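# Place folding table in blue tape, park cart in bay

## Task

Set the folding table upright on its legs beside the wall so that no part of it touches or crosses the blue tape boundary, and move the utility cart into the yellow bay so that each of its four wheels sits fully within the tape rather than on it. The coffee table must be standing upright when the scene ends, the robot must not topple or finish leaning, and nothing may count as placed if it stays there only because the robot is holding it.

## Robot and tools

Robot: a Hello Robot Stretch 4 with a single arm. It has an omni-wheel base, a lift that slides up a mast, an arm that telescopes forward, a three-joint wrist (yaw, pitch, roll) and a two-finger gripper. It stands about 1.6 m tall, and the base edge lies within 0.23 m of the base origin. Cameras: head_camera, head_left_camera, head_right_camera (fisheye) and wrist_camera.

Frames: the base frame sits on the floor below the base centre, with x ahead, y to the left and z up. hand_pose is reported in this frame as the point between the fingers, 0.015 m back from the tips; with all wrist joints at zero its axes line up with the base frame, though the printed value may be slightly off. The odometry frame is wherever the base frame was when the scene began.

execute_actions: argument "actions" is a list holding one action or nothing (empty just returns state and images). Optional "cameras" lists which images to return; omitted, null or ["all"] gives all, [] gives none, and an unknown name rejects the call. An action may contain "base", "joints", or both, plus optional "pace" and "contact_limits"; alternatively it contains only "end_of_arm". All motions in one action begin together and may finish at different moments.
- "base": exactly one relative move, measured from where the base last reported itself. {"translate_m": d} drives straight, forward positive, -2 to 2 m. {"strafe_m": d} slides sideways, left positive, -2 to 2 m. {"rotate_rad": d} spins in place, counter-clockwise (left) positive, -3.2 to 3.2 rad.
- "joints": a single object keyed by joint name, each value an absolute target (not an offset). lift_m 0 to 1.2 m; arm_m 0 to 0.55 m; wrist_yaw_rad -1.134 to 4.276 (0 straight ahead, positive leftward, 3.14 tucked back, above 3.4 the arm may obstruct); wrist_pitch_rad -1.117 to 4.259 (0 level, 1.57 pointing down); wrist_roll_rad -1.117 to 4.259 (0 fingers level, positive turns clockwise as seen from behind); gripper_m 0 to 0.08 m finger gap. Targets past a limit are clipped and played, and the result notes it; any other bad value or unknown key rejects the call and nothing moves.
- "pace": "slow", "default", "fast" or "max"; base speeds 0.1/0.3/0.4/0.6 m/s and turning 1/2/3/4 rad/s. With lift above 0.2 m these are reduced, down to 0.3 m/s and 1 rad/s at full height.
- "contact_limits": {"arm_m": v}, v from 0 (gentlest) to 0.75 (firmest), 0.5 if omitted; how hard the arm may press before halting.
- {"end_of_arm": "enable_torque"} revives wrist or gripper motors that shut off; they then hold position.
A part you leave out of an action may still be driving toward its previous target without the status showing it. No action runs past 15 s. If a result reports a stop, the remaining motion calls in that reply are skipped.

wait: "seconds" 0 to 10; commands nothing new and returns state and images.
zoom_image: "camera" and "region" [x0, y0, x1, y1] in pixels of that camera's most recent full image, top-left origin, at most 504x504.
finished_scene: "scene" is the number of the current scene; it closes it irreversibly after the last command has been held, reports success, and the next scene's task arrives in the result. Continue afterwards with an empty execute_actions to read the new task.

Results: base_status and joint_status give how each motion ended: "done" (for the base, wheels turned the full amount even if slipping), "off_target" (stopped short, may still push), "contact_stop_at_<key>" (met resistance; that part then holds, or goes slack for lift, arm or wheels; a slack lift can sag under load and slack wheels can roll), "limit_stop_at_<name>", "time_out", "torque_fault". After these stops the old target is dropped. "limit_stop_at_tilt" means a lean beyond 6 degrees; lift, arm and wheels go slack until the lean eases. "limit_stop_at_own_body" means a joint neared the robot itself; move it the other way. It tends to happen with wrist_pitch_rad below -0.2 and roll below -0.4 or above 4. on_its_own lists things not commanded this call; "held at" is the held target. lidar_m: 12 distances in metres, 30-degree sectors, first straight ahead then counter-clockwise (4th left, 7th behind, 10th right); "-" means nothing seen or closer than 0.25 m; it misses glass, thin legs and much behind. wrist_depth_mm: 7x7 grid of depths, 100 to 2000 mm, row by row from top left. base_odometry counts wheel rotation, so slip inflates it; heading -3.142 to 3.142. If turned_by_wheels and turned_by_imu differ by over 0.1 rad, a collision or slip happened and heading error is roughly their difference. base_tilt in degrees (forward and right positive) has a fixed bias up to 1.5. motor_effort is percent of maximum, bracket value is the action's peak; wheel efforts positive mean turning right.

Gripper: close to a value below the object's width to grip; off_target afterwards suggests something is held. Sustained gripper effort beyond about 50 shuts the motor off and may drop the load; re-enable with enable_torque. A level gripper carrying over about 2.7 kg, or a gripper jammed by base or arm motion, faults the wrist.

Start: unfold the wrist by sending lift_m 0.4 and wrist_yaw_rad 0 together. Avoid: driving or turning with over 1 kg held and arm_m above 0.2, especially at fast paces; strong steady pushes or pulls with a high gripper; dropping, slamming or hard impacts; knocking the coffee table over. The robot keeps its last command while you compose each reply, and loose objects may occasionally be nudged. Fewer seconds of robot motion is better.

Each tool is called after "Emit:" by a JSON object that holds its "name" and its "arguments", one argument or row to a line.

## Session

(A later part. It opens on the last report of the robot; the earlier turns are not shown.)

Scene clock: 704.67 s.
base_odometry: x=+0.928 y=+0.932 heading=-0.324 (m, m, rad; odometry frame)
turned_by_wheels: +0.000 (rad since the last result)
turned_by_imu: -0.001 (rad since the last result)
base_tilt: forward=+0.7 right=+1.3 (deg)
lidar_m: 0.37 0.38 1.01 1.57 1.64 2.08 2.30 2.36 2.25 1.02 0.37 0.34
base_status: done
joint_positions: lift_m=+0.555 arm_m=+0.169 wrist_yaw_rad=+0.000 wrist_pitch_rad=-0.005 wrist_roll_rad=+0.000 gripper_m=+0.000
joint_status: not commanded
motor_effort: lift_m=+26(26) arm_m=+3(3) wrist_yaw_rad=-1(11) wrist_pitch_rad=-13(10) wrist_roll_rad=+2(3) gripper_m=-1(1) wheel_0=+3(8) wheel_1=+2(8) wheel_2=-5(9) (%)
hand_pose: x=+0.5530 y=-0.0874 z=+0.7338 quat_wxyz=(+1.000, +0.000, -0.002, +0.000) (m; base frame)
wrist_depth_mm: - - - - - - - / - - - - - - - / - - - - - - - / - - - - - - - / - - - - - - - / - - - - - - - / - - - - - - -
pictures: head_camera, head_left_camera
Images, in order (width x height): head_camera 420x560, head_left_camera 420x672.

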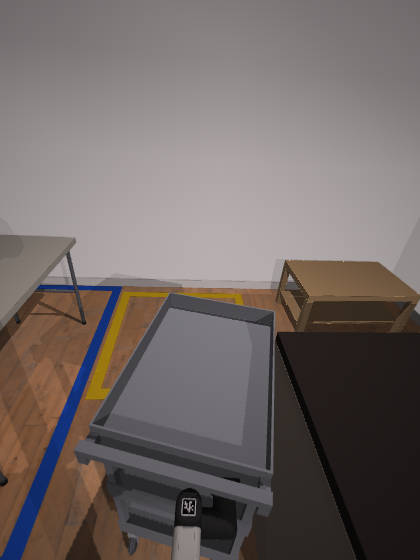

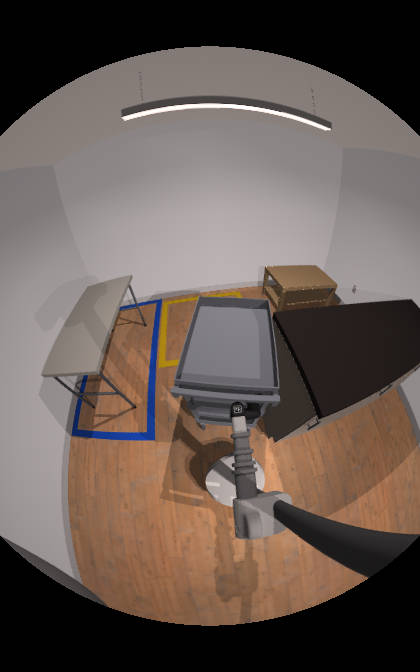

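Emit:
{"name": "execute_actions", "arguments": {
  "actions": [
    {"joints":{"arm_m":0.37},"pace":"slow"}
  ],
  "cameras": ["head_camera","head_left_camera"]
}}

Scene clock: 719.00 s.
base_odometry: x=+0.928 y=+0.932 heading=-0.324 (m, m, rad; odometry frame)
turned_by_wheels: +0.000 (rad since the last result)
turned_by_imu: -0.001 (rad since the last result)
base_tilt: forward=+0.7 right=+1.3 (deg)
lidar_m: 0.54 0.63 1.02 1.57 1.63 2.08 2.31 2.37 2.27 0.99 0.37 0.42
base_status: not commanded
joint_positions: lift_m=+0.555 arm_m=+0.369 wrist_yaw_rad=-0.002 wrist_pitch_rad=-0.006 wrist_roll_rad=+0.000 gripper_m=+0.000
joint_status: all done
motor_effort: lift_m=+26(26) arm_m=+5(7) wrist_yaw_rad=+6(7) wrist_pitch_rad=-7(10) wrist_roll_rad=+2(2) gripper_m=-2(2) wheel_0=+3(3) wheel_1=+2(2) wheel_2=-4(4) (%)
hand_pose: x=+0.7524 y=-0.0879 z=+0.7341 quat_wxyz=(+1.000, +0.000, -0.003, -0.001) (m; base frame)
wrist_depth_mm: - - - - - - - / - - - - - - - / - - - - - - - / - - - - - - - / - - - - - - - / - - - - - - - / - - - - - - -
pictures: head_camera, head_left_camera
Images, in order (width x height): head_camera 420x560, head_left_camera 420x672.

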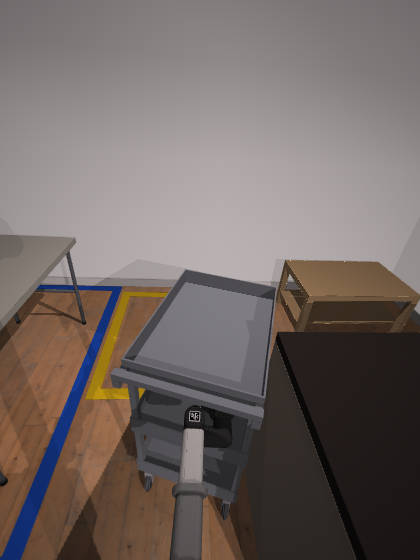

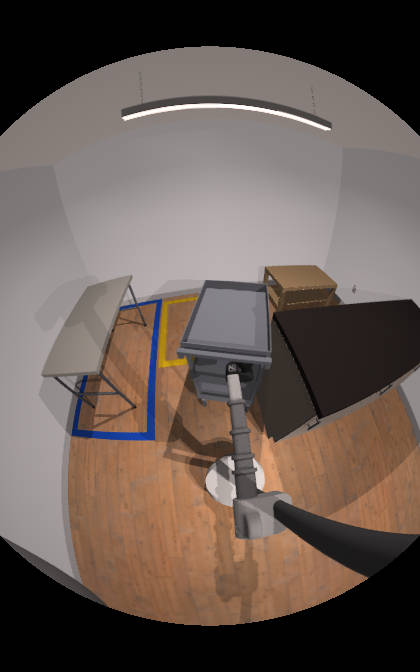

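Emit:
{"name": "execute_actions", "arguments": {
  "actions": [
    {"joints":{"arm_m":0.1}}
  ],
  "cameras": []
}}

Emit:
{"name": "execute_actions", "arguments": {
  "actions": [
    {"joints":{"lift_m":1.0}}
  ],
  "cameras": []
}}

Emit:
{"name": "execute_actions", "arguments": {
  "actions": [
    {"joints":{"wrist_pitch_rad":1.57,"wrist_roll_rad":1.57,"gripper_m":0.06,"arm_m":0.45}}
  ],
  "cameras": ["head_camera","wrist_camera"]
}}

Scene clock: 732.17 s.
base_odometry: x=+0.928 y=+0.932 heading=-0.324 (m, m, rad; odometry frame)
turned_by_wheels: +0.000 (rad since the last result)
turned_by_imu: -0.001 (rad since the last result)
base_tilt: forward=+0.7 right=+1.3 (deg)
lidar_m: 0.53 0.61 1.00 1.57 1.63 2.08 2.31 2.37 2.25 0.98 0.38 0.44
base_status: not commanded
joint_positions: lift_m=+0.555 arm_m=+0.101 wrist_yaw_rad=+0.000 wrist_pitch_rad=-0.005 wrist_roll_rad=+0.000 gripper_m=+0.000
joint_status: all done
motor_effort: lift_m=+26(26) arm_m=-4(5) wrist_yaw_rad=-1(5) wrist_pitch_rad=-9(7) wrist_roll_rad=+2(2) gripper_m=-2(2) wheel_0=+3(3) wheel_1=+2(2) wheel_2=-2(4) (%)
hand_pose: x=+0.4844 y=-0.0874 z=+0.7338 quat_wxyz=(+1.000, +0.000, -0.002, +0.000) (m; base frame)
wrist_depth_mm: - - - - - - - / 1983 - - - 214 - 319 / 322 306 289 276 264 332 293 / 327 307 293 277 265 329 289 / 1983 - - - 267 353 285 / 1983 1983 - - 831 368 279 / 1983 750 120 126 259 364 274
pictures: none
No camera images: the call's "cameras" was empty. Leave "cameras" out to get every camera's image.

Scene clock: 734.93 s.
base_odometry: x=+0.928 y=+0.932 heading=-0.324 (m, m, rad; odometry frame)
turned_by_wheels: +0.000 (rad since the last result)
turned_by_imu: +0.000 (rad since the last result)
base_tilt: forward=+0.6 right=+1.4 (deg)
lidar_m: 0.53 0.66 1.02 1.58 1.61 2.09 2.31 2.37 2.24 0.99 0.36 0.40
base_status: not commanded
joint_positions: lift_m=+1.000 arm_m=+0.101 wrist_yaw_rad=+0.000 wrist_pitch_rad=-0.005 wrist_roll_rad=+0.000 gripper_m=+0.000
joint_status: all done
motor_effort: lift_m=+26(28) arm_m=-4(4) wrist_yaw_rad=+0(1) wrist_pitch_rad=-11(10) wrist_roll_rad=+1(2) gripper_m=-1(2) wheel_0=+3(3) wheel_1=+2(2) wheel_2=-2(2) (%)
hand_pose: x=+0.4844 y=-0.0874 z=+1.1788 quat_wxyz=(+1.000, +0.000, -0.002, +0.000) (m; base frame)
wrist_depth_mm: - - - - - - - / - - - - - - - / - - - - - - - / 1983 - - - - - - / 1983 - - - - - - / - - - - - - - / 1921 - 119 127 - - -
pictures: none
No camera images: the call's "cameras" was empty. Leave "cameras" out to get every camera's image.

Scene clock: 737.10 s.
base_odometry: x=+0.928 y=+0.932 heading=-0.324 (m, m, rad; odometry frame)
turned_by_wheels: +0.000 (rad since the last result)
turned_by_imu: +0.000 (rad since the last result)
base_tilt: forward=+0.7 right=+1.3 (deg)
lidar_m: 0.53 0.62 1.00 1.58 1.63 2.09 2.31 2.36 2.27 0.99 0.35 0.45
base_status: not commanded
joint_positions: lift_m=+1.000 arm_m=+0.449 wrist_yaw_rad=+0.000 wrist_pitch_rad=+1.570 wrist_roll_rad=+1.569 gripper_m=+0.060
joint_status: all done
motor_effort: lift_m=+26(26) arm_m=+4(7) wrist_yaw_rad=-2(0) wrist_pitch_rad=+1(9) wrist_roll_rad=+2(10) gripper_m=+2(3) wheel_0=+3(3) wheel_1=+2(2) wheel_2=-2(1) (%)
hand_pose: x=+0.6204 y=-0.0874 z=+0.9652 quat_wxyz=(+0.501, +0.500, +0.500, -0.499) (m; base frame)
wrist_depth_mm: 272 278 279 279 278 277 281 / 315 309 368 394 397 394 389 / 312 319 322 315 668 668 1205 / 312 314 319 322 279 1182 1205 / 307 312 315 320 267 946 946 / 303 307 314 1118 1042 917 931 / - 105 309 1098 133 917 931
pictures: head_camera, wrist_camera
Images, in order (width x height): head_camera 420x560, wrist_camera 616x392.

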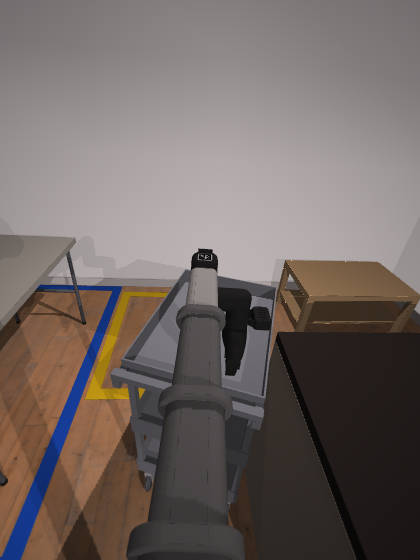

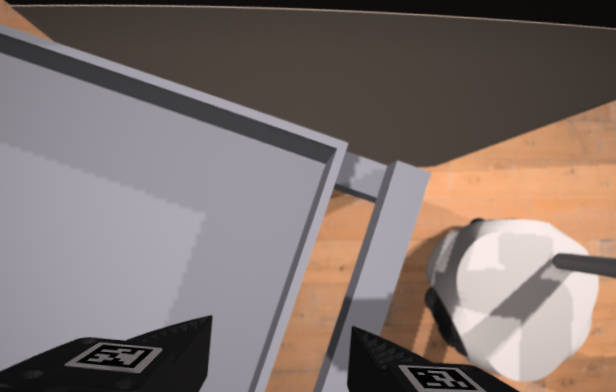

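Emit:
{"name": "execute_actions", "arguments": {
  "actions": [
    {"base":{"strafe_m":0.12},"joints":{"arm_m":0.42,"wrist_roll_rad":1.89,"gripper_m":0.07},"pace":"slow"}
  ],
  "cameras": ["wrist_camera"]
}}

Scene clock: 747.97 s.
base_odometry: x=+0.967 y=+1.046 heading=-0.324 (m, m, rad; odometry frame)
turned_by_wheels: +0.000 (rad since the last result)
turned_by_imu: -0.001 (rad since the last result)
base_tilt: forward=+0.7 right=+1.3 (deg)
lidar_m: 0.56 1.03 0.91 1.45 1.48 1.97 2.31 2.39 2.36 1.04 0.46 0.56
base_status: done
joint_positions: lift_m=+1.000 arm_m=+0.421 wrist_yaw_rad=+0.000 wrist_pitch_rad=+1.570 wrist_roll_rad=+1.889 gripper_m=+0.070
joint_status: all done
motor_effort: lift_m=+26(26) arm_m=-4(5) wrist_yaw_rad=-1(1) wrist_pitch_rad=-1(0) wrist_roll_rad=+3(6) gripper_m=+2(1) wheel_0=-1(5) wheel_1=+2(6) wheel_2=-1(3) (%)
hand_pose: x=+0.5920 y=-0.0874 z=+0.9652 quat_wxyz=(+0.415, +0.573, +0.414, -0.573) (m; base frame)
wrist_depth_mm: 319 324 290 535 683 1229 1229 / 317 322 325 750 1182 1182 1229 / 312 320 324 1160 1160 1182 1229 / 310 315 319 1160 1160 960 960 / 307 312 315 1118 1138 946 960 / 304 309 312 1118 1138 1160 1182 / - 113 259 1098 139 1118 1160
pictures: wrist_camera
Images, in order (width x height): wrist_camera 616x392.

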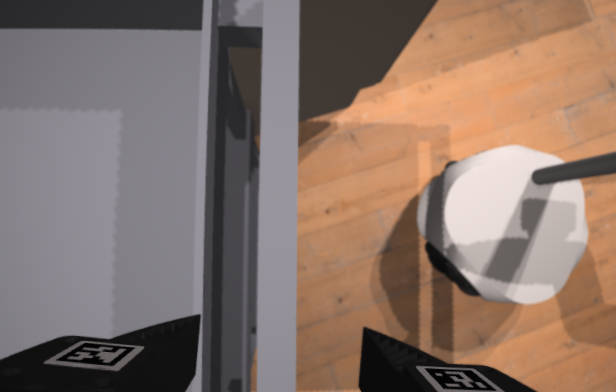

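Emit:
{"name": "execute_actions", "arguments": {
  "actions": [
    {"joints":{"lift_m":0.9,"gripper_m":0.06},"pace":"slow"}
  ],
  "cameras": ["wrist_camera"]
}}

Scene clock: 760.83 s.
base_odometry: x=+0.967 y=+1.046 heading=-0.324 (m, m, rad; odometry frame)
turned_by_wheels: +0.000 (rad since the last result)
turned_by_imu: -0.001 (rad since the last result)
base_tilt: forward=+0.7 right=+1.3 (deg)
lidar_m: 0.57 0.99 0.94 1.46 1.51 1.95 2.33 2.36 2.37 1.00 0.46 0.56
base_status: not commanded
joint_positions: lift_m=+0.900 arm_m=+0.421 wrist_yaw_rad=+0.000 wrist_pitch_rad=+1.570 wrist_roll_rad=+1.889 gripper_m=+0.060
joint_status: all done
motor_effort: lift_m=+17(29) arm_m=-4(4) wrist_yaw_rad=-2(1) wrist_pitch_rad=+1(1) wrist_roll_rad=+2(2) gripper_m=-2(0) wheel_0=-1(1) wheel_1=+2(2) wheel_2=-1(0) (%)
hand_pose: x=+0.5920 y=-0.0874 z=+0.8659 quat_wxyz=(+0.415, +0.573, +0.414, -0.573) (m; base frame)
wrist_depth_mm: 220 223 245 159 683 1118 1138 / 219 221 362 158 1078 1098 1138 / 216 218 218 1042 1078 1078 1098 / 214 216 220 1025 1042 854 854 / 213 213 221 1025 1060 831 842 / 210 211 193 1008 1060 1025 842 / - 105 147 1008 133 1025 1078
pictures: wrist_camera
Images, in order (width x height): wrist_camera 616x392.

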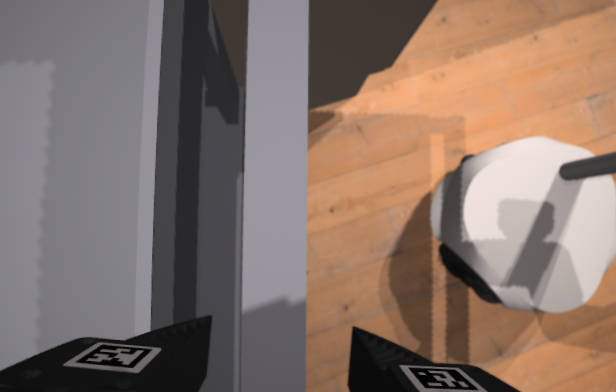

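Emit:
{"name": "execute_actions", "arguments": {
  "actions": [
    {"joints":{"lift_m":0.875},"pace":"slow"}
  ],
  "cameras": []
}}

Emit:
{"name": "execute_actions", "arguments": {
  "actions": [
    {"joints":{"gripper_m":0.017}}
  ],
  "cameras": ["wrist_camera"]
}}

Scene clock: 767.03 s.
base_odometry: x=+0.967 y=+1.046 heading=-0.324 (m, m, rad; odometry frame)
turned_by_wheels: +0.000 (rad since the last result)
turned_by_imu: -0.001 (rad since the last result)
base_tilt: forward=+0.7 right=+1.3 (deg)
lidar_m: 0.59 1.01 0.92 1.46 1.49 1.96 2.32 2.35 2.38 1.00 0.47 0.56
base_status: not commanded
joint_positions: lift_m=+0.876 arm_m=+0.421 wrist_yaw_rad=-0.001 wrist_pitch_rad=+1.571 wrist_roll_rad=+1.889 gripper_m=+0.060
joint_status: all done
motor_effort: lift_m=+14(19) arm_m=-4(4) wrist_yaw_rad=+1(2) wrist_pitch_rad=-5(2) wrist_roll_rad=+3(2) gripper_m=+0(2) wheel_0=-1(1) wheel_1=+2(2) wheel_2=-1(1) (%)
hand_pose: x=+0.5914 y=-0.0874 z=+0.8411 quat_wxyz=(+0.414, +0.573, +0.414, -0.573) (m; base frame)
wrist_depth_mm: 198 165 213 134 691 1098 1078 / 196 151 217 133 1042 1060 1060 / 193 154 517 131 1042 1042 842 / 191 154 517 130 1025 820 831 / 189 155 508 128 1025 831 820 / 187 140 195 127 1008 1025 820 / - 105 131 126 133 1025 1025
pictures: none
No camera images: the call's "cameras" was empty. Leave "cameras" out to get every camera's image.

Scene clock: 768.10 s.
base_odometry: x=+0.967 y=+1.046 heading=-0.324 (m, m, rad; odometry frame)
turned_by_wheels: +0.000 (rad since the last result)
turned_by_imu: +0.000 (rad since the last result)
base_tilt: forward=+0.7 right=+1.3 (deg)
lidar_m: 0.56 1.00 0.93 1.45 1.49 1.96 2.33 2.38 2.38 1.01 0.48 0.55
base_status: not commanded
joint_positions: lift_m=+0.875 arm_m=+0.421 wrist_yaw_rad=+0.002 wrist_pitch_rad=+1.567 wrist_roll_rad=+1.889 gripper_m=+0.025
joint_status: gripper_m off_target (ended at +0.025, target +0.017)
on_its_own: gripper_m is held at +0.021, not at your +0.017, by its contact guard: the fingers met something
motor_effort: lift_m=+18(18) arm_m=-3(4) wrist_yaw_rad=-7(9) wrist_pitch_rad=+8(15) wrist_roll_rad=+3(2) gripper_m=-34(35) wheel_0=-1(1) wheel_1=+1(2) wheel_2=+0(1) (%)
hand_pose: x=+0.5925 y=-0.0874 z=+0.8408 quat_wxyz=(+0.416, +0.574, +0.414, -0.571) (m; base frame)
wrist_depth_mm: 196 156 274 132 683 1078 1098 / 195 159 334 131 1060 1060 1098 / 192 160 207 129 1042 1042 842 / 190 146 209 128 1008 820 831 / 188 147 211 127 1008 809 820 / 186 147 504 125 1008 1025 809 / 185 140 123 124 991 991 1025
pictures: wrist_camera
Images, in order (width x height): wrist_camera 616x392.

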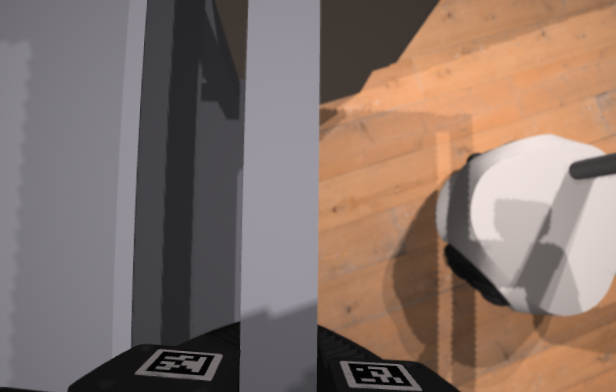

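Emit:
{"name": "execute_actions", "arguments": {
  "actions": [
    {"base":{"translate_m":-0.15},"pace":"slow"}
  ],
  "cameras": []
}}

Emit:
{"name": "execute_actions", "arguments": {
  "actions": [
    {"base":{"strafe_m":0.05},"pace":"slow"}
  ],
  "cameras": ["head_camera","wrist_camera"]
}}

Scene clock: 775.90 s.
base_odometry: x=+0.825 y=+1.093 heading=-0.323 (m, m, rad; odometry frame)
turned_by_wheels: +0.001 (rad since the last result)
turned_by_imu: +0.002 (rad since the last result)
base_tilt: forward=+0.7 right=+1.3 (deg)
lidar_m: 0.57 1.03 1.11 1.44 1.49 1.98 2.18 2.22 2.38 1.84 0.55 0.56
base_status: done
joint_positions: lift_m=+0.875 arm_m=+0.421 wrist_yaw_rad=+0.009 wrist_pitch_rad=+1.563 wrist_roll_rad=+1.884 gripper_m=+0.025
joint_status: not commanded
on_its_own: gripper_m is held at +0.021, not at your +0.017, by its contact guard: the fingers met something; wrist_yaw_rad is at rest, and its effort (-27) is outside its rest range (-13 to +13); wrist_roll_rad is at rest, and its effort (+19) is outside its rest range (-13 to +13)
motor_effort: lift_m=+18(18) arm_m=-4(3) wrist_yaw_rad=-27(27) wrist_pitch_rad=+19(18) wrist_roll_rad=+19(18) gripper_m=-35(35) wheel_0=+2(6) wheel_1=+1(0) wheel_2=+8(10) (%)
hand_pose: x=+0.5939 y=-0.0874 z=+0.8408 quat_wxyz=(+0.420, +0.572, +0.417, -0.568) (m; base frame)
wrist_depth_mm: 196 153 219 132 1078 1060 1098 / 195 153 345 131 1078 1078 1078 / 192 153 521 129 1042 1060 831 / 190 152 517 128 1025 820 820 / 189 150 512 126 1008 809 809 / 186 148 504 125 991 1025 809 / 185 141 122 124 991 1008 1042
pictures: none
No camera images: the call's "cameras" was empty. Leave "cameras" out to get every camera's image.

Scene clock: 777.50 s.
base_odometry: x=+0.840 y=+1.140 heading=-0.323 (m, m, rad; odometry frame)
turned_by_wheels: -0.001 (rad since the last result)
turned_by_imu: -0.001 (rad since the last result)
base_tilt: forward=+0.7 right=+1.3 (deg)
lidar_m: 0.59 1.01 1.10 1.39 1.43 1.88 2.17 2.24 2.45 1.75 0.58 0.55
base_status: done
joint_positions: lift_m=+0.875 arm_m=+0.421 wrist_yaw_rad=+0.001 wrist_pitch_rad=+1.569 wrist_roll_rad=+1.890 gripper_m=+0.024
joint_status: not commanded
on_its_own: gripper_m is held at +0.021, not at your +0.017, by its contact guard: the fingers met something
motor_effort: lift_m=+18(18) arm_m=-4(4) wrist_yaw_rad=-3(28) wrist_pitch_rad=+3(19) wrist_roll_rad=+2(18) gripper_m=-32(35) wheel_0=-5(9) wheel_1=-1(7) wheel_2=-1(9) (%)
hand_pose: x=+0.5920 y=-0.0874 z=+0.8408 quat_wxyz=(+0.415, +0.574, +0.414, -0.572) (m; base frame)
wrist_depth_mm: 197 198 216 132 1078 1098 1118 / 195 151 362 131 1060 1078 1098 / 192 155 459 129 1042 1060 842 / 190 158 469 128 1025 820 831 / 188 144 208 127 1025 809 809 / 186 146 209 125 1008 1008 809 / 184 139 122 124 1008 1008 1008
pictures: head_camera, wrist_camera
Images, in order (width x height): head_camera 420x560, wrist_camera 616x392.

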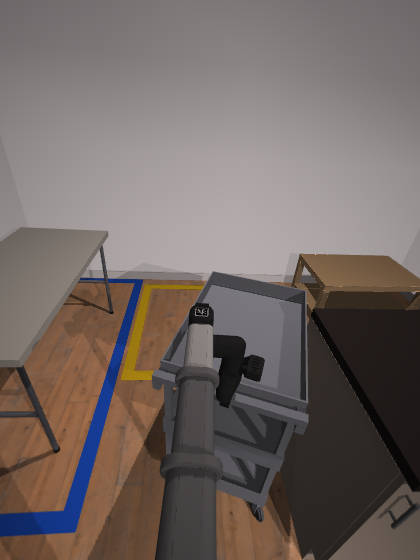

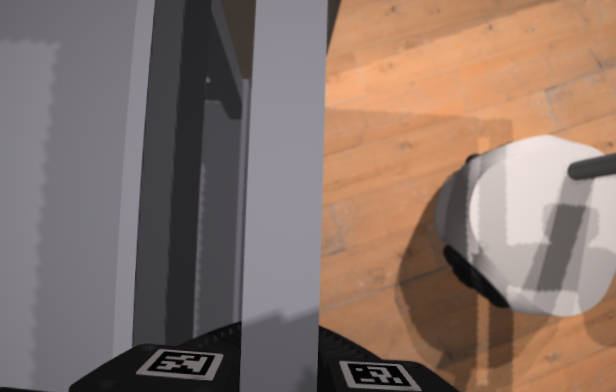

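Emit:
{"name": "execute_actions", "arguments": {
  "actions": [
    {"base":{"translate_m":-0.15},"pace":"slow"}
  ],
  "cameras": []
}}

Emit:
{"name": "execute_actions", "arguments": {
  "actions": [
    {"base":{"strafe_m":0.05},"pace":"slow"}
  ],
  "cameras": []
}}

Emit:
{"name": "execute_actions", "arguments": {
  "actions": [
    {"base":{"translate_m":-0.15},"pace":"slow"}
  ],
  "cameras": []
}}

Emit:
{"name": "execute_actions", "arguments": {
  "actions": [
    {"base":{"strafe_m":0.05},"pace":"slow"}
  ],
  "cameras": ["head_camera","head_left_camera"]
}}

Scene clock: 785.80 s.
base_odometry: x=+0.698 y=+1.188 heading=-0.323 (m, m, rad; odometry frame)
turned_by_wheels: +0.001 (rad since the last result)
turned_by_imu: +0.001 (rad since the last result)
base_tilt: forward=+0.7 right=+1.3 (deg)
lidar_m: 0.59 1.12 1.26 1.38 1.43 1.86 2.03 2.08 2.44 2.31 0.71 0.56
base_status: done
joint_positions: lift_m=+0.875 arm_m=+0.421 wrist_yaw_rad=+0.011 wrist_pitch_rad=+1.558 wrist_roll_rad=+1.885 gripper_m=+0.024
joint_status: not commanded
on_its_own: gripper_m is held at +0.021, not at your +0.017, by its contact guard: the fingers met something; wrist_yaw_rad is at rest, and its effort (-33) is outside its rest range (-13 to +13); wrist_pitch_rad is at rest, and its effort (+34) is outside its rest range (-23 to +23); wrist_roll_rad is at rest, and its effort (+16) is outside its rest range (-13 to +13)
motor_effort: lift_m=+20(20) arm_m=-4(3) wrist_yaw_rad=-33(35) wrist_pitch_rad=+34(43) wrist_roll_rad=+16(16) gripper_m=-32(32) wheel_0=-1(9) wheel_1=+0(9) wheel_2=+9(10) (%)
hand_pose: x=+0.5951 y=-0.0874 z=+0.8407 quat_wxyz=(+0.421, +0.573, +0.416, -0.566) (m; base frame)
wrist_depth_mm: 197 159 202 132 1060 1078 1078 / 195 160 205 131 1042 1060 1078 / 193 147 207 129 1042 1060 842 / 191 147 208 128 1025 820 820 / 189 147 209 126 1025 820 809 / 187 147 209 125 1025 1008 809 / 185 140 123 124 991 1008 1025
pictures: none
No camera images: the call's "cameras" was empty. Leave "cameras" out to get every camera's image.

Scene clock: 787.40 s.
base_odometry: x=+0.714 y=+1.235 heading=-0.323 (m, m, rad; odometry frame)
turned_by_wheels: -0.001 (rad since the last result)
turned_by_imu: -0.002 (rad since the last result)
base_tilt: forward=+0.7 right=+1.4 (deg)
lidar_m: 0.58 1.07 1.26 1.34 1.37 1.76 2.04 2.08 2.50 2.34 0.74 0.55
base_status: done
joint_positions: lift_m=+0.875 arm_m=+0.421 wrist_yaw_rad=+0.002 wrist_pitch_rad=+1.566 wrist_roll_rad=+1.889 gripper_m=+0.024
joint_status: not commanded
on_its_own: gripper_m is held at +0.021, not at your +0.017, by its contact guard: the fingers met something
motor_effort: lift_m=+20(20) arm_m=-4(4) wrist_yaw_rad=-7(34) wrist_pitch_rad=+15(32) wrist_roll_rad=+3(17) gripper_m=-31(32) wheel_0=-8(15) wheel_1=+0(5) wheel_2=-1(7) (%)
hand_pose: x=+0.5929 y=-0.0874 z=+0.8407 quat_wxyz=(+0.416, +0.574, +0.414, -0.571) (m; base frame)
wrist_depth_mm: 197 198 213 132 1042 1078 1118 / 195 196 217 131 1042 1060 1078 / 193 153 459 129 1042 1060 854 / 191 156 455 128 1042 820 831 / 189 144 469 126 1008 809 809 / 186 145 208 125 1008 1008 820 / 185 139 122 123 991 1008 1025
pictures: none
No camera images: the call's "cameras" was empty. Leave "cameras" out to get every camera's image.

Scene clock: 790.17 s.
base_odometry: x=+0.572 y=+1.283 heading=-0.322 (m, m, rad; odometry frame)
turned_by_wheels: +0.001 (rad since the last result)
turned_by_imu: +0.003 (rad since the last result)
base_tilt: forward=+0.7 right=+1.3 (deg)
lidar_m: 0.58 1.21 1.43 1.32 1.36 1.77 1.87 1.95 2.50 2.36 0.93 0.55
base_status: done
joint_positions: lift_m=+0.875 arm_m=+0.421 wrist_yaw_rad=+0.009 wrist_pitch_rad=+1.565 wrist_roll_rad=+1.884 gripper_m=+0.024
joint_status: not commanded
on_its_own: gripper_m is held at +0.021, not at your +0.017, by its contact guard: the fingers met something; wrist_yaw_rad is at rest, and its effort (-26) is outside its rest range (-13 to +13); wrist_roll_rad is at rest, and its effort (+19) is outside its rest range (-13 to +13)
motor_effort: lift_m=+20(20) arm_m=-3(4) wrist_yaw_rad=-26(31) wrist_pitch_rad=+13(42) wrist_roll_rad=+19(18) gripper_m=-32(31) wheel_0=+5(11) wheel_1=+1(0) wheel_2=+9(10) (%)
hand_pose: x=+0.5936 y=-0.0874 z=+0.8407 quat_wxyz=(+0.420, +0.572, +0.417, -0.568) (m; base frame)
wrist_depth_mm: 196 158 263 132 1060 1098 1098 / 195 161 206 131 1060 1078 1098 / 192 146 209 129 1025 1060 842 / 190 147 210 128 1025 820 831 / 188 147 211 126 1008 809 809 / 186 147 504 125 991 1025 809 / 185 140 123 123 991 1008 1042
pictures: none
No camera images: the call's "cameras" was empty. Leave "cameras" out to get every camera's image.

Scene clock: 791.77 s.
base_odometry: x=+0.588 y=+1.330 heading=-0.323 (m, m, rad; odometry frame)
turned_by_wheels: -0.001 (rad since the last result)
turned_by_imu: -0.001 (rad since the last result)
base_tilt: forward=+0.7 right=+1.3 (deg)
lidar_m: 0.58 1.21 1.37 1.28 1.32 1.70 1.89 1.94 2.53 2.43 0.95 0.54
base_status: done
joint_positions: lift_m=+0.875 arm_m=+0.421 wrist_yaw_rad=+0.000 wrist_pitch_rad=+1.569 wrist_roll_rad=+1.890 gripper_m=+0.024
joint_status: not commanded
on_its_own: gripper_m is held at +0.021, not at your +0.017, by its contact guard: the fingers met something
motor_effort: lift_m=+20(20) arm_m=-3(4) wrist_yaw_rad=-1(25) wrist_pitch_rad=+1(14) wrist_roll_rad=+3(19) gripper_m=-29(32) wheel_0=-5(11) wheel_1=+0(4) wheel_2=-1(7) (%)
hand_pose: x=+0.5918 y=-0.0874 z=+0.8407 quat_wxyz=(+0.415, +0.573, +0.414, -0.573) (m; base frame)
wrist_depth_mm: 196 197 279 132 1060 1098 1078 / 195 195 340 131 1078 1078 1078 / 191 151 452 129 1042 1060 854 / 190 153 455 128 1042 831 831 / 188 156 500 127 1008 809 820 / 186 144 211 125 1025 1008 798 / 184 139 122 124 991 1025 1042
pictures: head_camera, head_left_camera
Images, in order (width x height): head_camera 420x560, head_left_camera 420x672.

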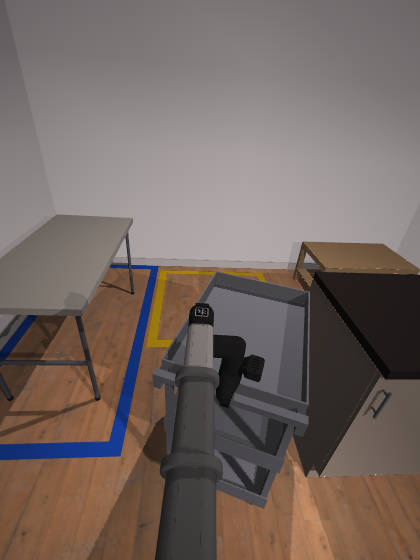

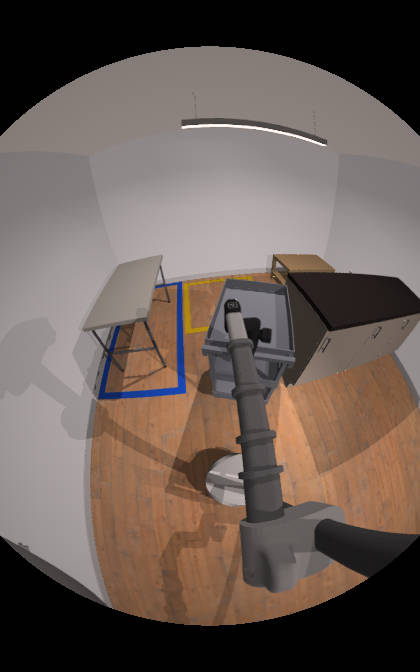

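Emit:
{"name": "execute_actions", "arguments": {
  "actions": [
    {"base":{"translate_m":-0.15},"pace":"slow"}
  ],
  "cameras": []
}}

Emit:
{"name": "execute_actions", "arguments": {
  "actions": [
    {"base":{"strafe_m":0.05},"pace":"slow"}
  ],
  "cameras": []
}}

Emit:
{"name": "execute_actions", "arguments": {
  "actions": [
    {"base":{"translate_m":-0.15},"pace":"slow"}
  ],
  "cameras": []
}}

Emit:
{"name": "execute_actions", "arguments": {
  "actions": [
    {"base":{"strafe_m":-0.08},"joints":{"wrist_roll_rad":1.72},"pace":"slow"}
  ],
  "cameras": []
}}

Emit:
{"name": "execute_actions", "arguments": {
  "actions": [
    {"base":{"strafe_m":-0.1},"joints":{"wrist_roll_rad":1.55},"pace":"slow"}
  ],
  "cameras": ["head_camera","head_left_camera","wrist_camera"]
}}

Scene clock: 806.63 s.
base_odometry: x=+0.446 y=+1.378 heading=-0.322 (m, m, rad; odometry frame)
turned_by_wheels: +0.001 (rad since the last result)
turned_by_imu: +0.002 (rad since the last result)
base_tilt: forward=+0.7 right=+1.3 (deg)
lidar_m: 0.59 1.34 1.35 1.27 1.31 1.72 1.73 1.78 2.32 2.40 1.19 0.55
base_status: done
joint_positions: lift_m=+0.875 arm_m=+0.421 wrist_yaw_rad=+0.007 wrist_pitch_rad=+1.565 wrist_roll_rad=+1.885 gripper_m=+0.024
joint_status: not commanded
on_its_own: gripper_m is held at +0.021, not at your +0.017, by its contact guard: the fingers met something; wrist_yaw_rad is at rest, and its effort (-21) is outside its rest range (-13 to +13); wrist_roll_rad is at rest, and its effort (+15) is outside its rest range (-13 to +13)
motor_effort: lift_m=+20(20) arm_m=-4(4) wrist_yaw_rad=-21(22) wrist_pitch_rad=+13(28) wrist_roll_rad=+15(16) gripper_m=-28(30) wheel_0=+5(5) wheel_1=+2(3) wheel_2=+7(9) (%)
hand_pose: x=+0.5934 y=-0.0874 z=+0.8407 quat_wxyz=(+0.419, +0.572, +0.416, -0.569) (m; base frame)
wrist_depth_mm: 195 196 212 131 1060 1060 1078 / 194 151 342 130 1042 1060 1098 / 191 154 455 129 1042 1060 854 / 190 157 459 128 1025 831 820 / 188 143 208 126 1025 809 809 / 186 145 209 125 1008 1025 820 / 185 139 122 123 991 1008 1025
pictures: none
No camera images: the call's "cameras" was empty. Leave "cameras" out to get every camera's image.

Scene clock: 808.23 s.
base_odometry: x=+0.462 y=+1.425 heading=-0.323 (m, m, rad; odometry frame)
turned_by_wheels: -0.001 (rad since the last result)
turned_by_imu: -0.002 (rad since the last result)
base_tilt: forward=+0.7 right=+1.3 (deg)
lidar_m: 0.59 1.28 1.30 1.22 1.25 1.62 1.73 1.78 2.29 2.48 1.16 0.54
base_status: done
joint_positions: lift_m=+0.875 arm_m=+0.421 wrist_yaw_rad=-0.002 wrist_pitch_rad=+1.569 wrist_roll_rad=+1.891 gripper_m=+0.024
joint_status: not commanded
on_its_own: gripper_m is held at +0.021, not at your +0.017, by its contact guard: the fingers met something
motor_effort: lift_m=+20(20) arm_m=-4(4) wrist_yaw_rad=+4(22) wrist_pitch_rad=+2(12) wrist_roll_rad=-2(16) gripper_m=-27(28) wheel_0=-8(13) wheel_1=-2(2) wheel_2=-3(8) (%)
hand_pose: x=+0.5918 y=-0.0874 z=+0.8407 quat_wxyz=(+0.414, +0.574, +0.413, -0.573) (m; base frame)
wrist_depth_mm: 196 198 211 133 1060 1078 1098 / 195 196 368 131 1060 1078 1078 / 192 193 512 129 1042 1060 842 / 190 150 452 128 1042 820 820 / 188 154 492 126 1025 809 809 / 186 144 439 125 976 1008 809 / 184 138 123 124 991 1008 1025
pictures: none
No camera images: the call's "cameras" was empty. Leave "cameras" out to get every camera's image.

Scene clock: 811.00 s.
base_odometry: x=+0.320 y=+1.472 heading=-0.322 (m, m, rad; odometry frame)
turned_by_wheels: +0.001 (rad since the last result)
turned_by_imu: +0.002 (rad since the last result)
base_tilt: forward=+0.7 right=+1.3 (deg)
lidar_m: 0.60 1.45 1.30 1.21 1.24 1.57 1.59 1.62 2.16 2.48 1.40 0.53
base_status: done
joint_positions: lift_m=+0.875 arm_m=+0.421 wrist_yaw_rad=+0.006 wrist_pitch_rad=+1.565 wrist_roll_rad=+1.886 gripper_m=+0.024
joint_status: not commanded
on_its_own: gripper_m is held at +0.021, not at your +0.017, by its contact guard: the fingers met something; wrist_yaw_rad is at rest, and its effort (-17) is outside its rest range (-13 to +13)
motor_effort: lift_m=+20(20) arm_m=-4(4) wrist_yaw_rad=-17(17) wrist_pitch_rad=+14(20) wrist_roll_rad=+11(11) gripper_m=-25(27) wheel_0=+5(10) wheel_1=+1(2) wheel_2=+7(11) (%)
hand_pose: x=+0.5933 y=-0.0874 z=+0.8407 quat_wxyz=(+0.418, +0.573, +0.416, -0.569) (m; base frame)
wrist_depth_mm: 196 197 220 131 1060 1098 1078 / 193 195 370 130 1042 1060 1098 / 192 193 521 129 1025 1060 854 / 190 150 449 127 1008 820 831 / 188 155 480 126 1008 809 809 / 186 143 436 125 1008 1008 798 / 185 138 122 123 991 1025 1025
pictures: none
No camera images: the call's "cameras" was empty. Leave "cameras" out to get every camera's image.

Scene clock: 812.93 s.
base_odometry: x=+0.294 y=+1.397 heading=-0.321 (m, m, rad; odometry frame)
turned_by_wheels: +0.000 (rad since the last result)
turned_by_imu: +0.000 (rad since the last result)
base_tilt: forward=+0.7 right=+1.3 (deg)
lidar_m: 0.59 1.49 1.38 1.27 1.30 1.71 1.57 1.62 2.13 2.38 1.40 0.57
base_status: done
joint_positions: lift_m=+0.875 arm_m=+0.421 wrist_yaw_rad=-0.002 wrist_pitch_rad=+1.572 wrist_roll_rad=+1.720 gripper_m=+0.024
joint_status: all done
on_its_own: gripper_m is held at +0.021, not at your +0.017, by its contact guard: the fingers met something
motor_effort: lift_m=+20(20) arm_m=-3(4) wrist_yaw_rad=+3(24) wrist_pitch_rad=-5(12) wrist_roll_rad=+1(26) gripper_m=-26(39) wheel_0=+4(11) wheel_1=+0(5) wheel_2=+1(6) (%)
hand_pose: x=+0.5912 y=-0.0874 z=+0.8407 quat_wxyz=(+0.461, +0.536, +0.461, -0.536) (m; base frame)
wrist_depth_mm: 195 198 202 132 1078 1098 1098 / 193 195 220 131 1060 1078 1078 / 191 193 521 129 1042 1078 1042 / 190 190 459 128 1025 931 831 / 187 152 504 126 1025 809 820 / 186 156 439 125 1008 809 809 / 183 138 122 123 991 1025 917
pictures: none
No camera images: the call's "cameras" was empty. Leave "cameras" out to get every camera's image.

Scene clock: 815.07 s.
base_odometry: x=+0.263 y=+1.302 heading=-0.321 (m, m, rad; odometry frame)
turned_by_wheels: +0.000 (rad since the last result)
turned_by_imu: +0.000 (rad since the last result)
base_tilt: forward=+0.7 right=+1.3 (deg)
lidar_m: 0.55 1.52 1.48 1.37 1.42 1.72 1.58 1.61 2.12 2.30 1.40 0.57
base_status: done
joint_positions: lift_m=+0.875 arm_m=+0.421 wrist_yaw_rad=-0.002 wrist_pitch_rad=+1.573 wrist_roll_rad=+1.550 gripper_m=+0.024
joint_status: all done
on_its_own: gripper_m is held at +0.021, not at your +0.017, by its contact guard: the fingers met something
motor_effort: lift_m=+20(20) arm_m=-3(3) wrist_yaw_rad=+5(31) wrist_pitch_rad=-8(11) wrist_roll_rad=-1(31) gripper_m=-27(43) wheel_0=+6(8) wheel_1=-1(6) wheel_2=-1(2) (%)
hand_pose: x=+0.5909 y=-0.0874 z=+0.8407 quat_wxyz=(+0.504, +0.495, +0.505, -0.496) (m; base frame)
wrist_depth_mm: 195 197 195 132 1078 1078 1098 / 193 195 213 131 1060 1078 1078 / 190 192 508 129 1025 1060 1078 / 189 190 455 128 1025 1042 1078 / 187 151 508 126 1025 831 820 / 186 155 439 125 1008 809 809 / 183 137 122 124 991 809 809
pictures: head_camera, head_left_camera, wrist_camera
Images, in order (width x height): head_camera 420x560, head_left_camera 420x672, wrist_camera 616x392.

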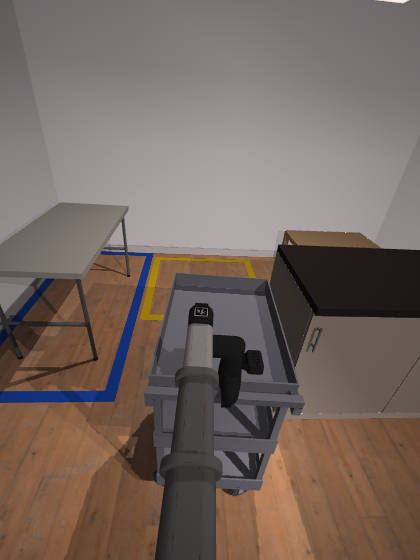

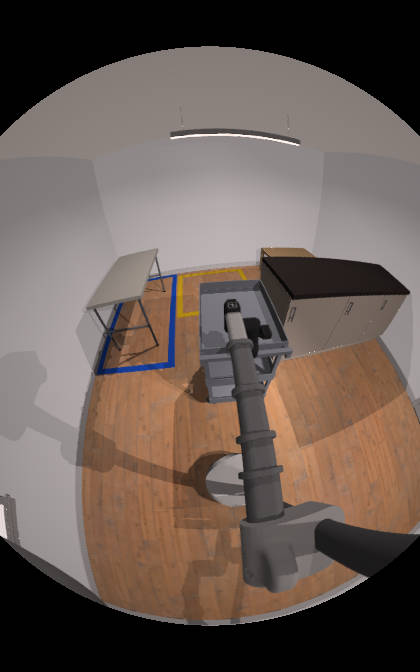

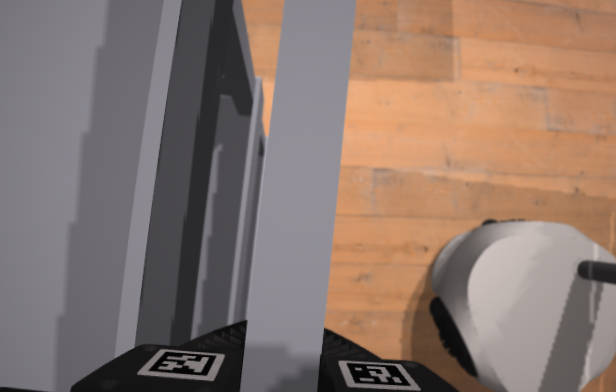

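Emit:
{"name": "execute_actions", "arguments": {
  "actions": [
    {"base":{"strafe_m":-0.12},"joints":{"wrist_roll_rad":1.45},"pace":"slow"}
  ],
  "cameras": ["head_camera","wrist_camera"]
}}

Scene clock: 821.80 s.
base_odometry: x=+0.225 y=+1.188 heading=-0.320 (m, m, rad; odometry frame)
turned_by_wheels: +0.001 (rad since the last result)
turned_by_imu: +0.000 (rad since the last result)
base_tilt: forward=+0.7 right=+1.3 (deg)
lidar_m: 0.53 1.56 1.61 1.51 1.56 1.71 1.56 1.62 2.11 2.16 1.39 0.58
base_status: done
joint_positions: lift_m=+0.875 arm_m=+0.421 wrist_yaw_rad=+0.003 wrist_pitch_rad=+1.572 wrist_roll_rad=+1.445 gripper_m=+0.024
joint_status: all done
on_its_own: gripper_m is held at +0.021, not at your +0.017, by its contact guard: the fingers met something; wrist_roll_rad is at rest, and its effort (+15) is outside its rest range (-13 to +13)
motor_effort: lift_m=+20(20) arm_m=-3(3) wrist_yaw_rad=-11(24) wrist_pitch_rad=-10(11) wrist_roll_rad=+15(28) gripper_m=-28(36) wheel_0=+8(9) wheel_1=+1(4) wheel_2=+0(3) (%)
hand_pose: x=+0.5914 y=-0.0874 z=+0.8407 quat_wxyz=(+0.531, +0.466, +0.532, -0.467) (m; base frame)
wrist_depth_mm: 194 196 215 131 1042 1078 1098 / 192 150 334 130 1042 1078 1098 / 191 153 455 128 1025 1042 1060 / 189 156 477 127 1025 1060 1060 / 187 143 504 126 1025 991 1042 / 185 145 211 125 1008 809 798 / 185 139 122 123 976 798 798
pictures: head_camera, wrist_camera
Images, in order (width x height): head_camera 420x560, wrist_camera 616x392.

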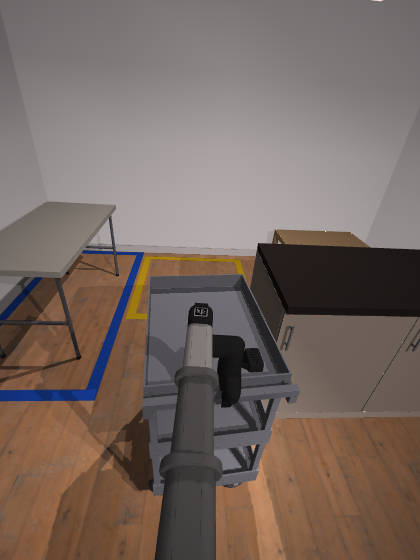

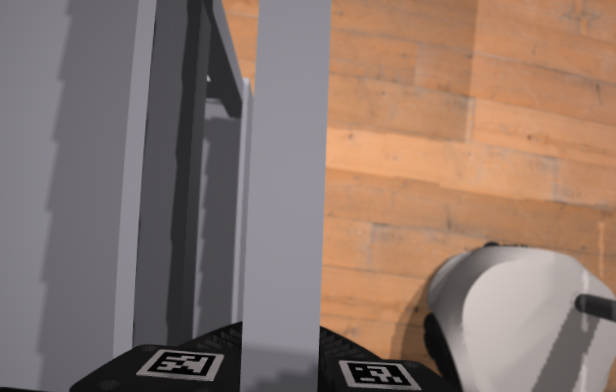

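Emit:
{"name": "execute_actions", "arguments": {
  "actions": [
    {"base":{"translate_m":0.3},"pace":"slow"}
  ],
  "cameras": []
}}

Emit:
{"name": "execute_actions", "arguments": {
  "actions": [
    {"base":{"strafe_m":0.03},"pace":"slow"}
  ],
  "cameras": ["head_camera","head_left_camera"]
}}

Scene clock: 830.80 s.
base_odometry: x=+0.509 y=+1.094 heading=-0.321 (m, m, rad; odometry frame)
turned_by_wheels: -0.001 (rad since the last result)
turned_by_imu: -0.005 (rad since the last result)
base_tilt: forward=+0.7 right=+1.4 (deg)
lidar_m: 0.54 1.31 1.51 1.53 1.59 2.01 1.87 1.92 2.31 2.18 0.98 0.59
base_status: done
joint_positions: lift_m=+0.875 arm_m=+0.420 wrist_yaw_rad=-0.006 wrist_pitch_rad=+1.572 wrist_roll_rad=+1.454 gripper_m=+0.024
joint_status: not commanded
on_its_own: gripper_m is held at +0.021, not at your +0.017, by its contact guard: the fingers met something; wrist_yaw_rad is at rest, and its effort (+16) is outside its rest range (-13 to +13)
motor_effort: lift_m=+20(20) arm_m=-1(3) wrist_yaw_rad=+16(14) wrist_pitch_rad=-4(22) wrist_roll_rad=-11(14) gripper_m=-28(28) wheel_0=-4(8) wheel_1=+0(1) wheel_2=-7(11) (%)
hand_pose: x=+0.5905 y=-0.0874 z=+0.8407 quat_wxyz=(+0.527, +0.471, +0.527, -0.472) (m; base frame)
wrist_depth_mm: 195 196 197 132 1060 1078 1118 / 194 195 214 131 1042 1060 1098 / 191 193 508 129 1025 1042 1078 / 189 191 455 128 1025 1060 1060 / 187 151 500 126 1008 976 1042 / 185 156 436 125 991 809 820 / 183 138 122 123 991 798 798
pictures: none
No camera images: the call's "cameras" was empty. Leave "cameras" out to get every camera's image.

Scene clock: 832.10 s.
base_odometry: x=+0.519 y=+1.122 heading=-0.322 (m, m, rad; odometry frame)
turned_by_wheels: -0.001 (rad since the last result)
turned_by_imu: -0.002 (rad since the last result)
base_tilt: forward=+0.7 right=+1.3 (deg)
lidar_m: 0.54 1.31 1.49 1.49 1.52 2.02 1.86 1.92 2.33 2.20 0.95 0.58
base_status: done
joint_positions: lift_m=+0.875 arm_m=+0.420 wrist_yaw_rad=-0.006 wrist_pitch_rad=+1.569 wrist_roll_rad=+1.456 gripper_m=+0.024
joint_status: not commanded
on_its_own: gripper_m is held at +0.021, not at your +0.017, by its contact guard: the fingers met something; wrist_yaw_rad is at rest, and its effort (+15) is outside its rest range (-13 to +13); wrist_roll_rad is at rest, and its effort (-16) is outside its rest range (-13 to +13)
motor_effort: lift_m=+20(20) arm_m=-1(1) wrist_yaw_rad=+15(16) wrist_pitch_rad=+3(7) wrist_roll_rad=-16(16) gripper_m=-32(32) wheel_0=-9(12) wheel_1=-2(2) wheel_2=-5(4) (%)
hand_pose: x=+0.5911 y=-0.0874 z=+0.8407 quat_wxyz=(+0.527, +0.472, +0.526, -0.471) (m; base frame)
wrist_depth_mm: 196 198 171 133 1060 1078 1118 / 195 196 189 131 1042 1060 1098 / 191 193 212 129 1025 1042 1098 / 190 191 496 128 1042 1060 1060 / 187 150 512 126 1025 960 842 / 186 154 439 125 991 788 809 / 185 137 122 123 991 788 798
pictures: head_camera, head_left_camera
Images, in order (width x height): head_camera 420x560, head_left_camera 420x672.

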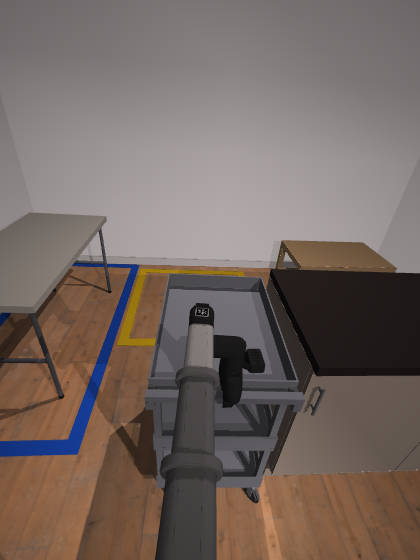

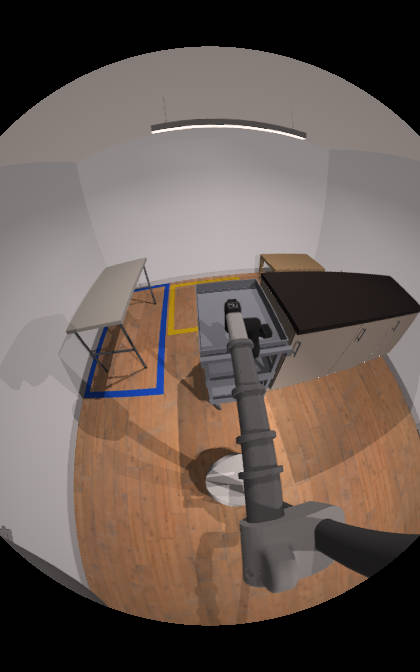

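Emit:
{"name": "execute_actions", "arguments": {
  "actions": [
    {"base":{"translate_m":-0.45},"pace":"slow"}
  ],
  "cameras": ["wrist_camera"]
}}

Emit:
{"name": "execute_actions", "arguments": {
  "actions": [
    {"base":{"strafe_m":-0.08},"joints":{"wrist_roll_rad":1.36},"pace":"slow"}
  ],
  "cameras": []
}}

Emit:
{"name": "execute_actions", "arguments": {
  "actions": [
    {"base":{"strafe_m":-0.08},"joints":{"wrist_roll_rad":1.27},"pace":"slow"}
  ],
  "cameras": ["head_camera","wrist_camera"]
}}

Scene clock: 850.27 s.
base_odometry: x=+0.092 y=+1.264 heading=-0.321 (m, m, rad; odometry frame)
turned_by_wheels: +0.001 (rad since the last result)
turned_by_imu: +0.004 (rad since the last result)
base_tilt: forward=+0.7 right=+1.3 (deg)
lidar_m: 0.54 1.67 1.55 1.44 1.48 1.55 1.42 1.44 1.90 2.22 1.61 0.59
base_status: done
joint_positions: lift_m=+0.875 arm_m=+0.420 wrist_yaw_rad=+0.005 wrist_pitch_rad=+1.566 wrist_roll_rad=+1.446 gripper_m=+0.024
joint_status: not commanded
on_its_own: gripper_m is held at +0.021, not at your +0.017, by its contact guard: the fingers met something; wrist_yaw_rad is at rest, and its effort (-16) is outside its rest range (-13 to +13)
motor_effort: lift_m=+20(20) arm_m=-1(1) wrist_yaw_rad=-16(15) wrist_pitch_rad=+12(25) wrist_roll_rad=+11(16) gripper_m=-24(33) wheel_0=+4(10) wheel_1=+2(6) wheel_2=+6(12) (%)
hand_pose: x=+0.5927 y=-0.0874 z=+0.8407 quat_wxyz=(+0.533, +0.468, +0.530, -0.465) (m; base frame)
wrist_depth_mm: 195 198 216 131 1060 1060 1078 / 193 195 366 130 1060 1060 1060 / 191 193 517 128 1042 1060 1078 / 190 149 452 127 1025 1025 1060 / 189 155 477 126 1008 1025 1042 / 187 144 439 125 1008 809 798 / 185 138 122 123 991 798 798
pictures: wrist_camera
Images, in order (width x height): wrist_camera 616x392.

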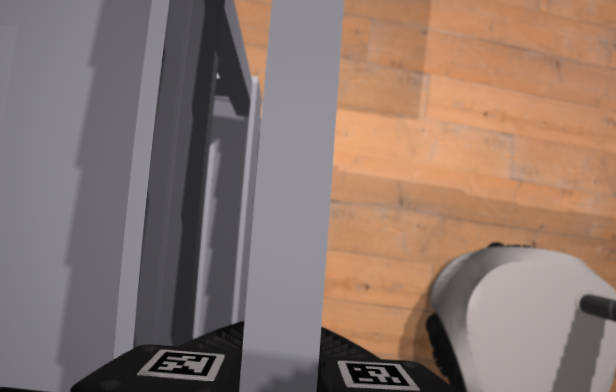

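Scene clock: 852.20 s.
base_odometry: x=+0.067 y=+1.188 heading=-0.321 (m, m, rad; odometry frame)
turned_by_wheels: +0.001 (rad since the last result)
turned_by_imu: +0.001 (rad since the last result)
base_tilt: forward=+0.7 right=+1.3 (deg)
lidar_m: 0.54 1.70 1.64 1.53 1.58 1.55 1.40 1.46 1.92 2.14 1.64 0.61
base_status: done
joint_positions: lift_m=+0.875 arm_m=+0.420 wrist_yaw_rad=+0.003 wrist_pitch_rad=+1.572 wrist_roll_rad=+1.356 gripper_m=+0.024
joint_status: all done
on_its_own: gripper_m is held at +0.021, not at your +0.017, by its contact guard: the fingers met something; wrist_roll_rad is at rest, and its effort (+14) is outside its rest range (-13 to +13)
motor_effort: lift_m=+20(20) arm_m=-1(1) wrist_yaw_rad=-9(16) wrist_pitch_rad=-4(14) wrist_roll_rad=+14(22) gripper_m=-28(30) wheel_0=+5(12) wheel_1=+0(7) wheel_2=+1(3) (%)
hand_pose: x=+0.5911 y=-0.0874 z=+0.8407 quat_wxyz=(+0.551, +0.442, +0.552, -0.443) (m; base frame)
wrist_depth_mm: 194 195 214 131 1060 1098 1098 / 193 150 355 129 1025 1060 1098 / 190 153 459 128 1042 1060 1078 / 189 157 477 127 1025 1042 1042 / 187 143 496 126 1025 1042 1025 / 186 145 211 125 991 798 820 / 185 139 122 123 854 798 798
pictures: none
No camera images: the call's "cameras" was empty. Leave "cameras" out to get every camera's image.

Scene clock: 854.13 s.
base_odometry: x=+0.042 y=+1.113 heading=-0.320 (m, m, rad; odometry frame)
turned_by_wheels: +0.001 (rad since the last result)
turned_by_imu: +0.001 (rad since the last result)
base_tilt: forward=+0.7 right=+1.3 (deg)
lidar_m: 0.51 0.60 1.75 1.62 1.67 1.52 1.41 1.44 1.91 2.03 1.64 0.62
base_status: done
joint_positions: lift_m=+0.875 arm_m=+0.420 wrist_yaw_rad=+0.005 wrist_pitch_rad=+1.572 wrist_roll_rad=+1.264 gripper_m=+0.024
joint_status: all done
on_its_own: gripper_m is held at +0.021, not at your +0.017, by its contact guard: the fingers met something; wrist_yaw_rad is at rest, and its effort (-15) is outside its rest range (-13 to +13); wrist_roll_rad is at rest, and its effort (+19) is outside its rest range (-13 to +13)
motor_effort: lift_m=+20(20) arm_m=-1(1) wrist_yaw_rad=-15(16) wrist_pitch_rad=-6(5) wrist_roll_rad=+19(20) gripper_m=-31(31) wheel_0=+8(10) wheel_1=+2(2) wheel_2=+1(4) (%)
hand_pose: x=+0.5914 y=-0.0874 z=+0.8407 quat_wxyz=(+0.571, +0.416, +0.572, -0.416) (m; base frame)
wrist_depth_mm: 194 156 271 131 1078 1060 1098 / 193 159 330 129 1060 1060 1078 / 191 145 208 128 1042 1060 1060 / 189 146 211 127 1042 1060 1060 / 187 147 211 126 1008 1025 1042 / 186 147 500 125 991 820 820 / 184 140 122 123 831 788 809
pictures: head_camera, wrist_camera
Images, in order (width x height): head_camera 420x560, wrist_camera 616x392.

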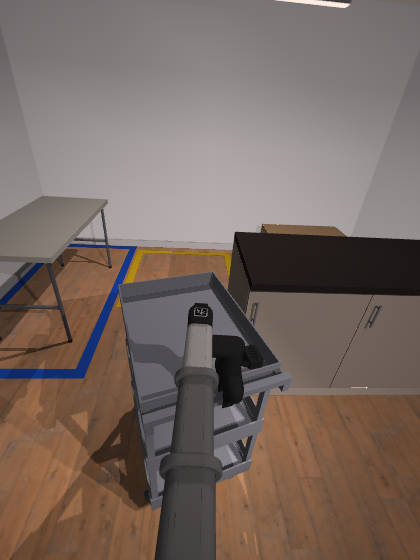

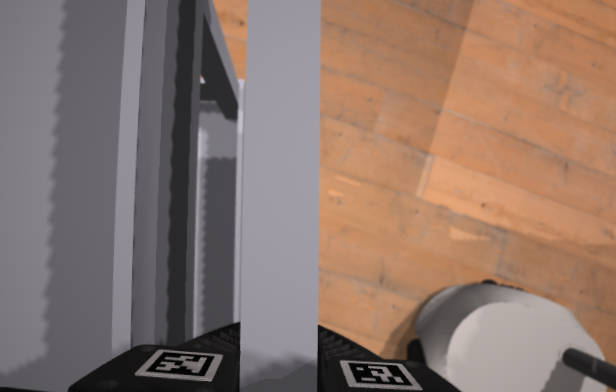

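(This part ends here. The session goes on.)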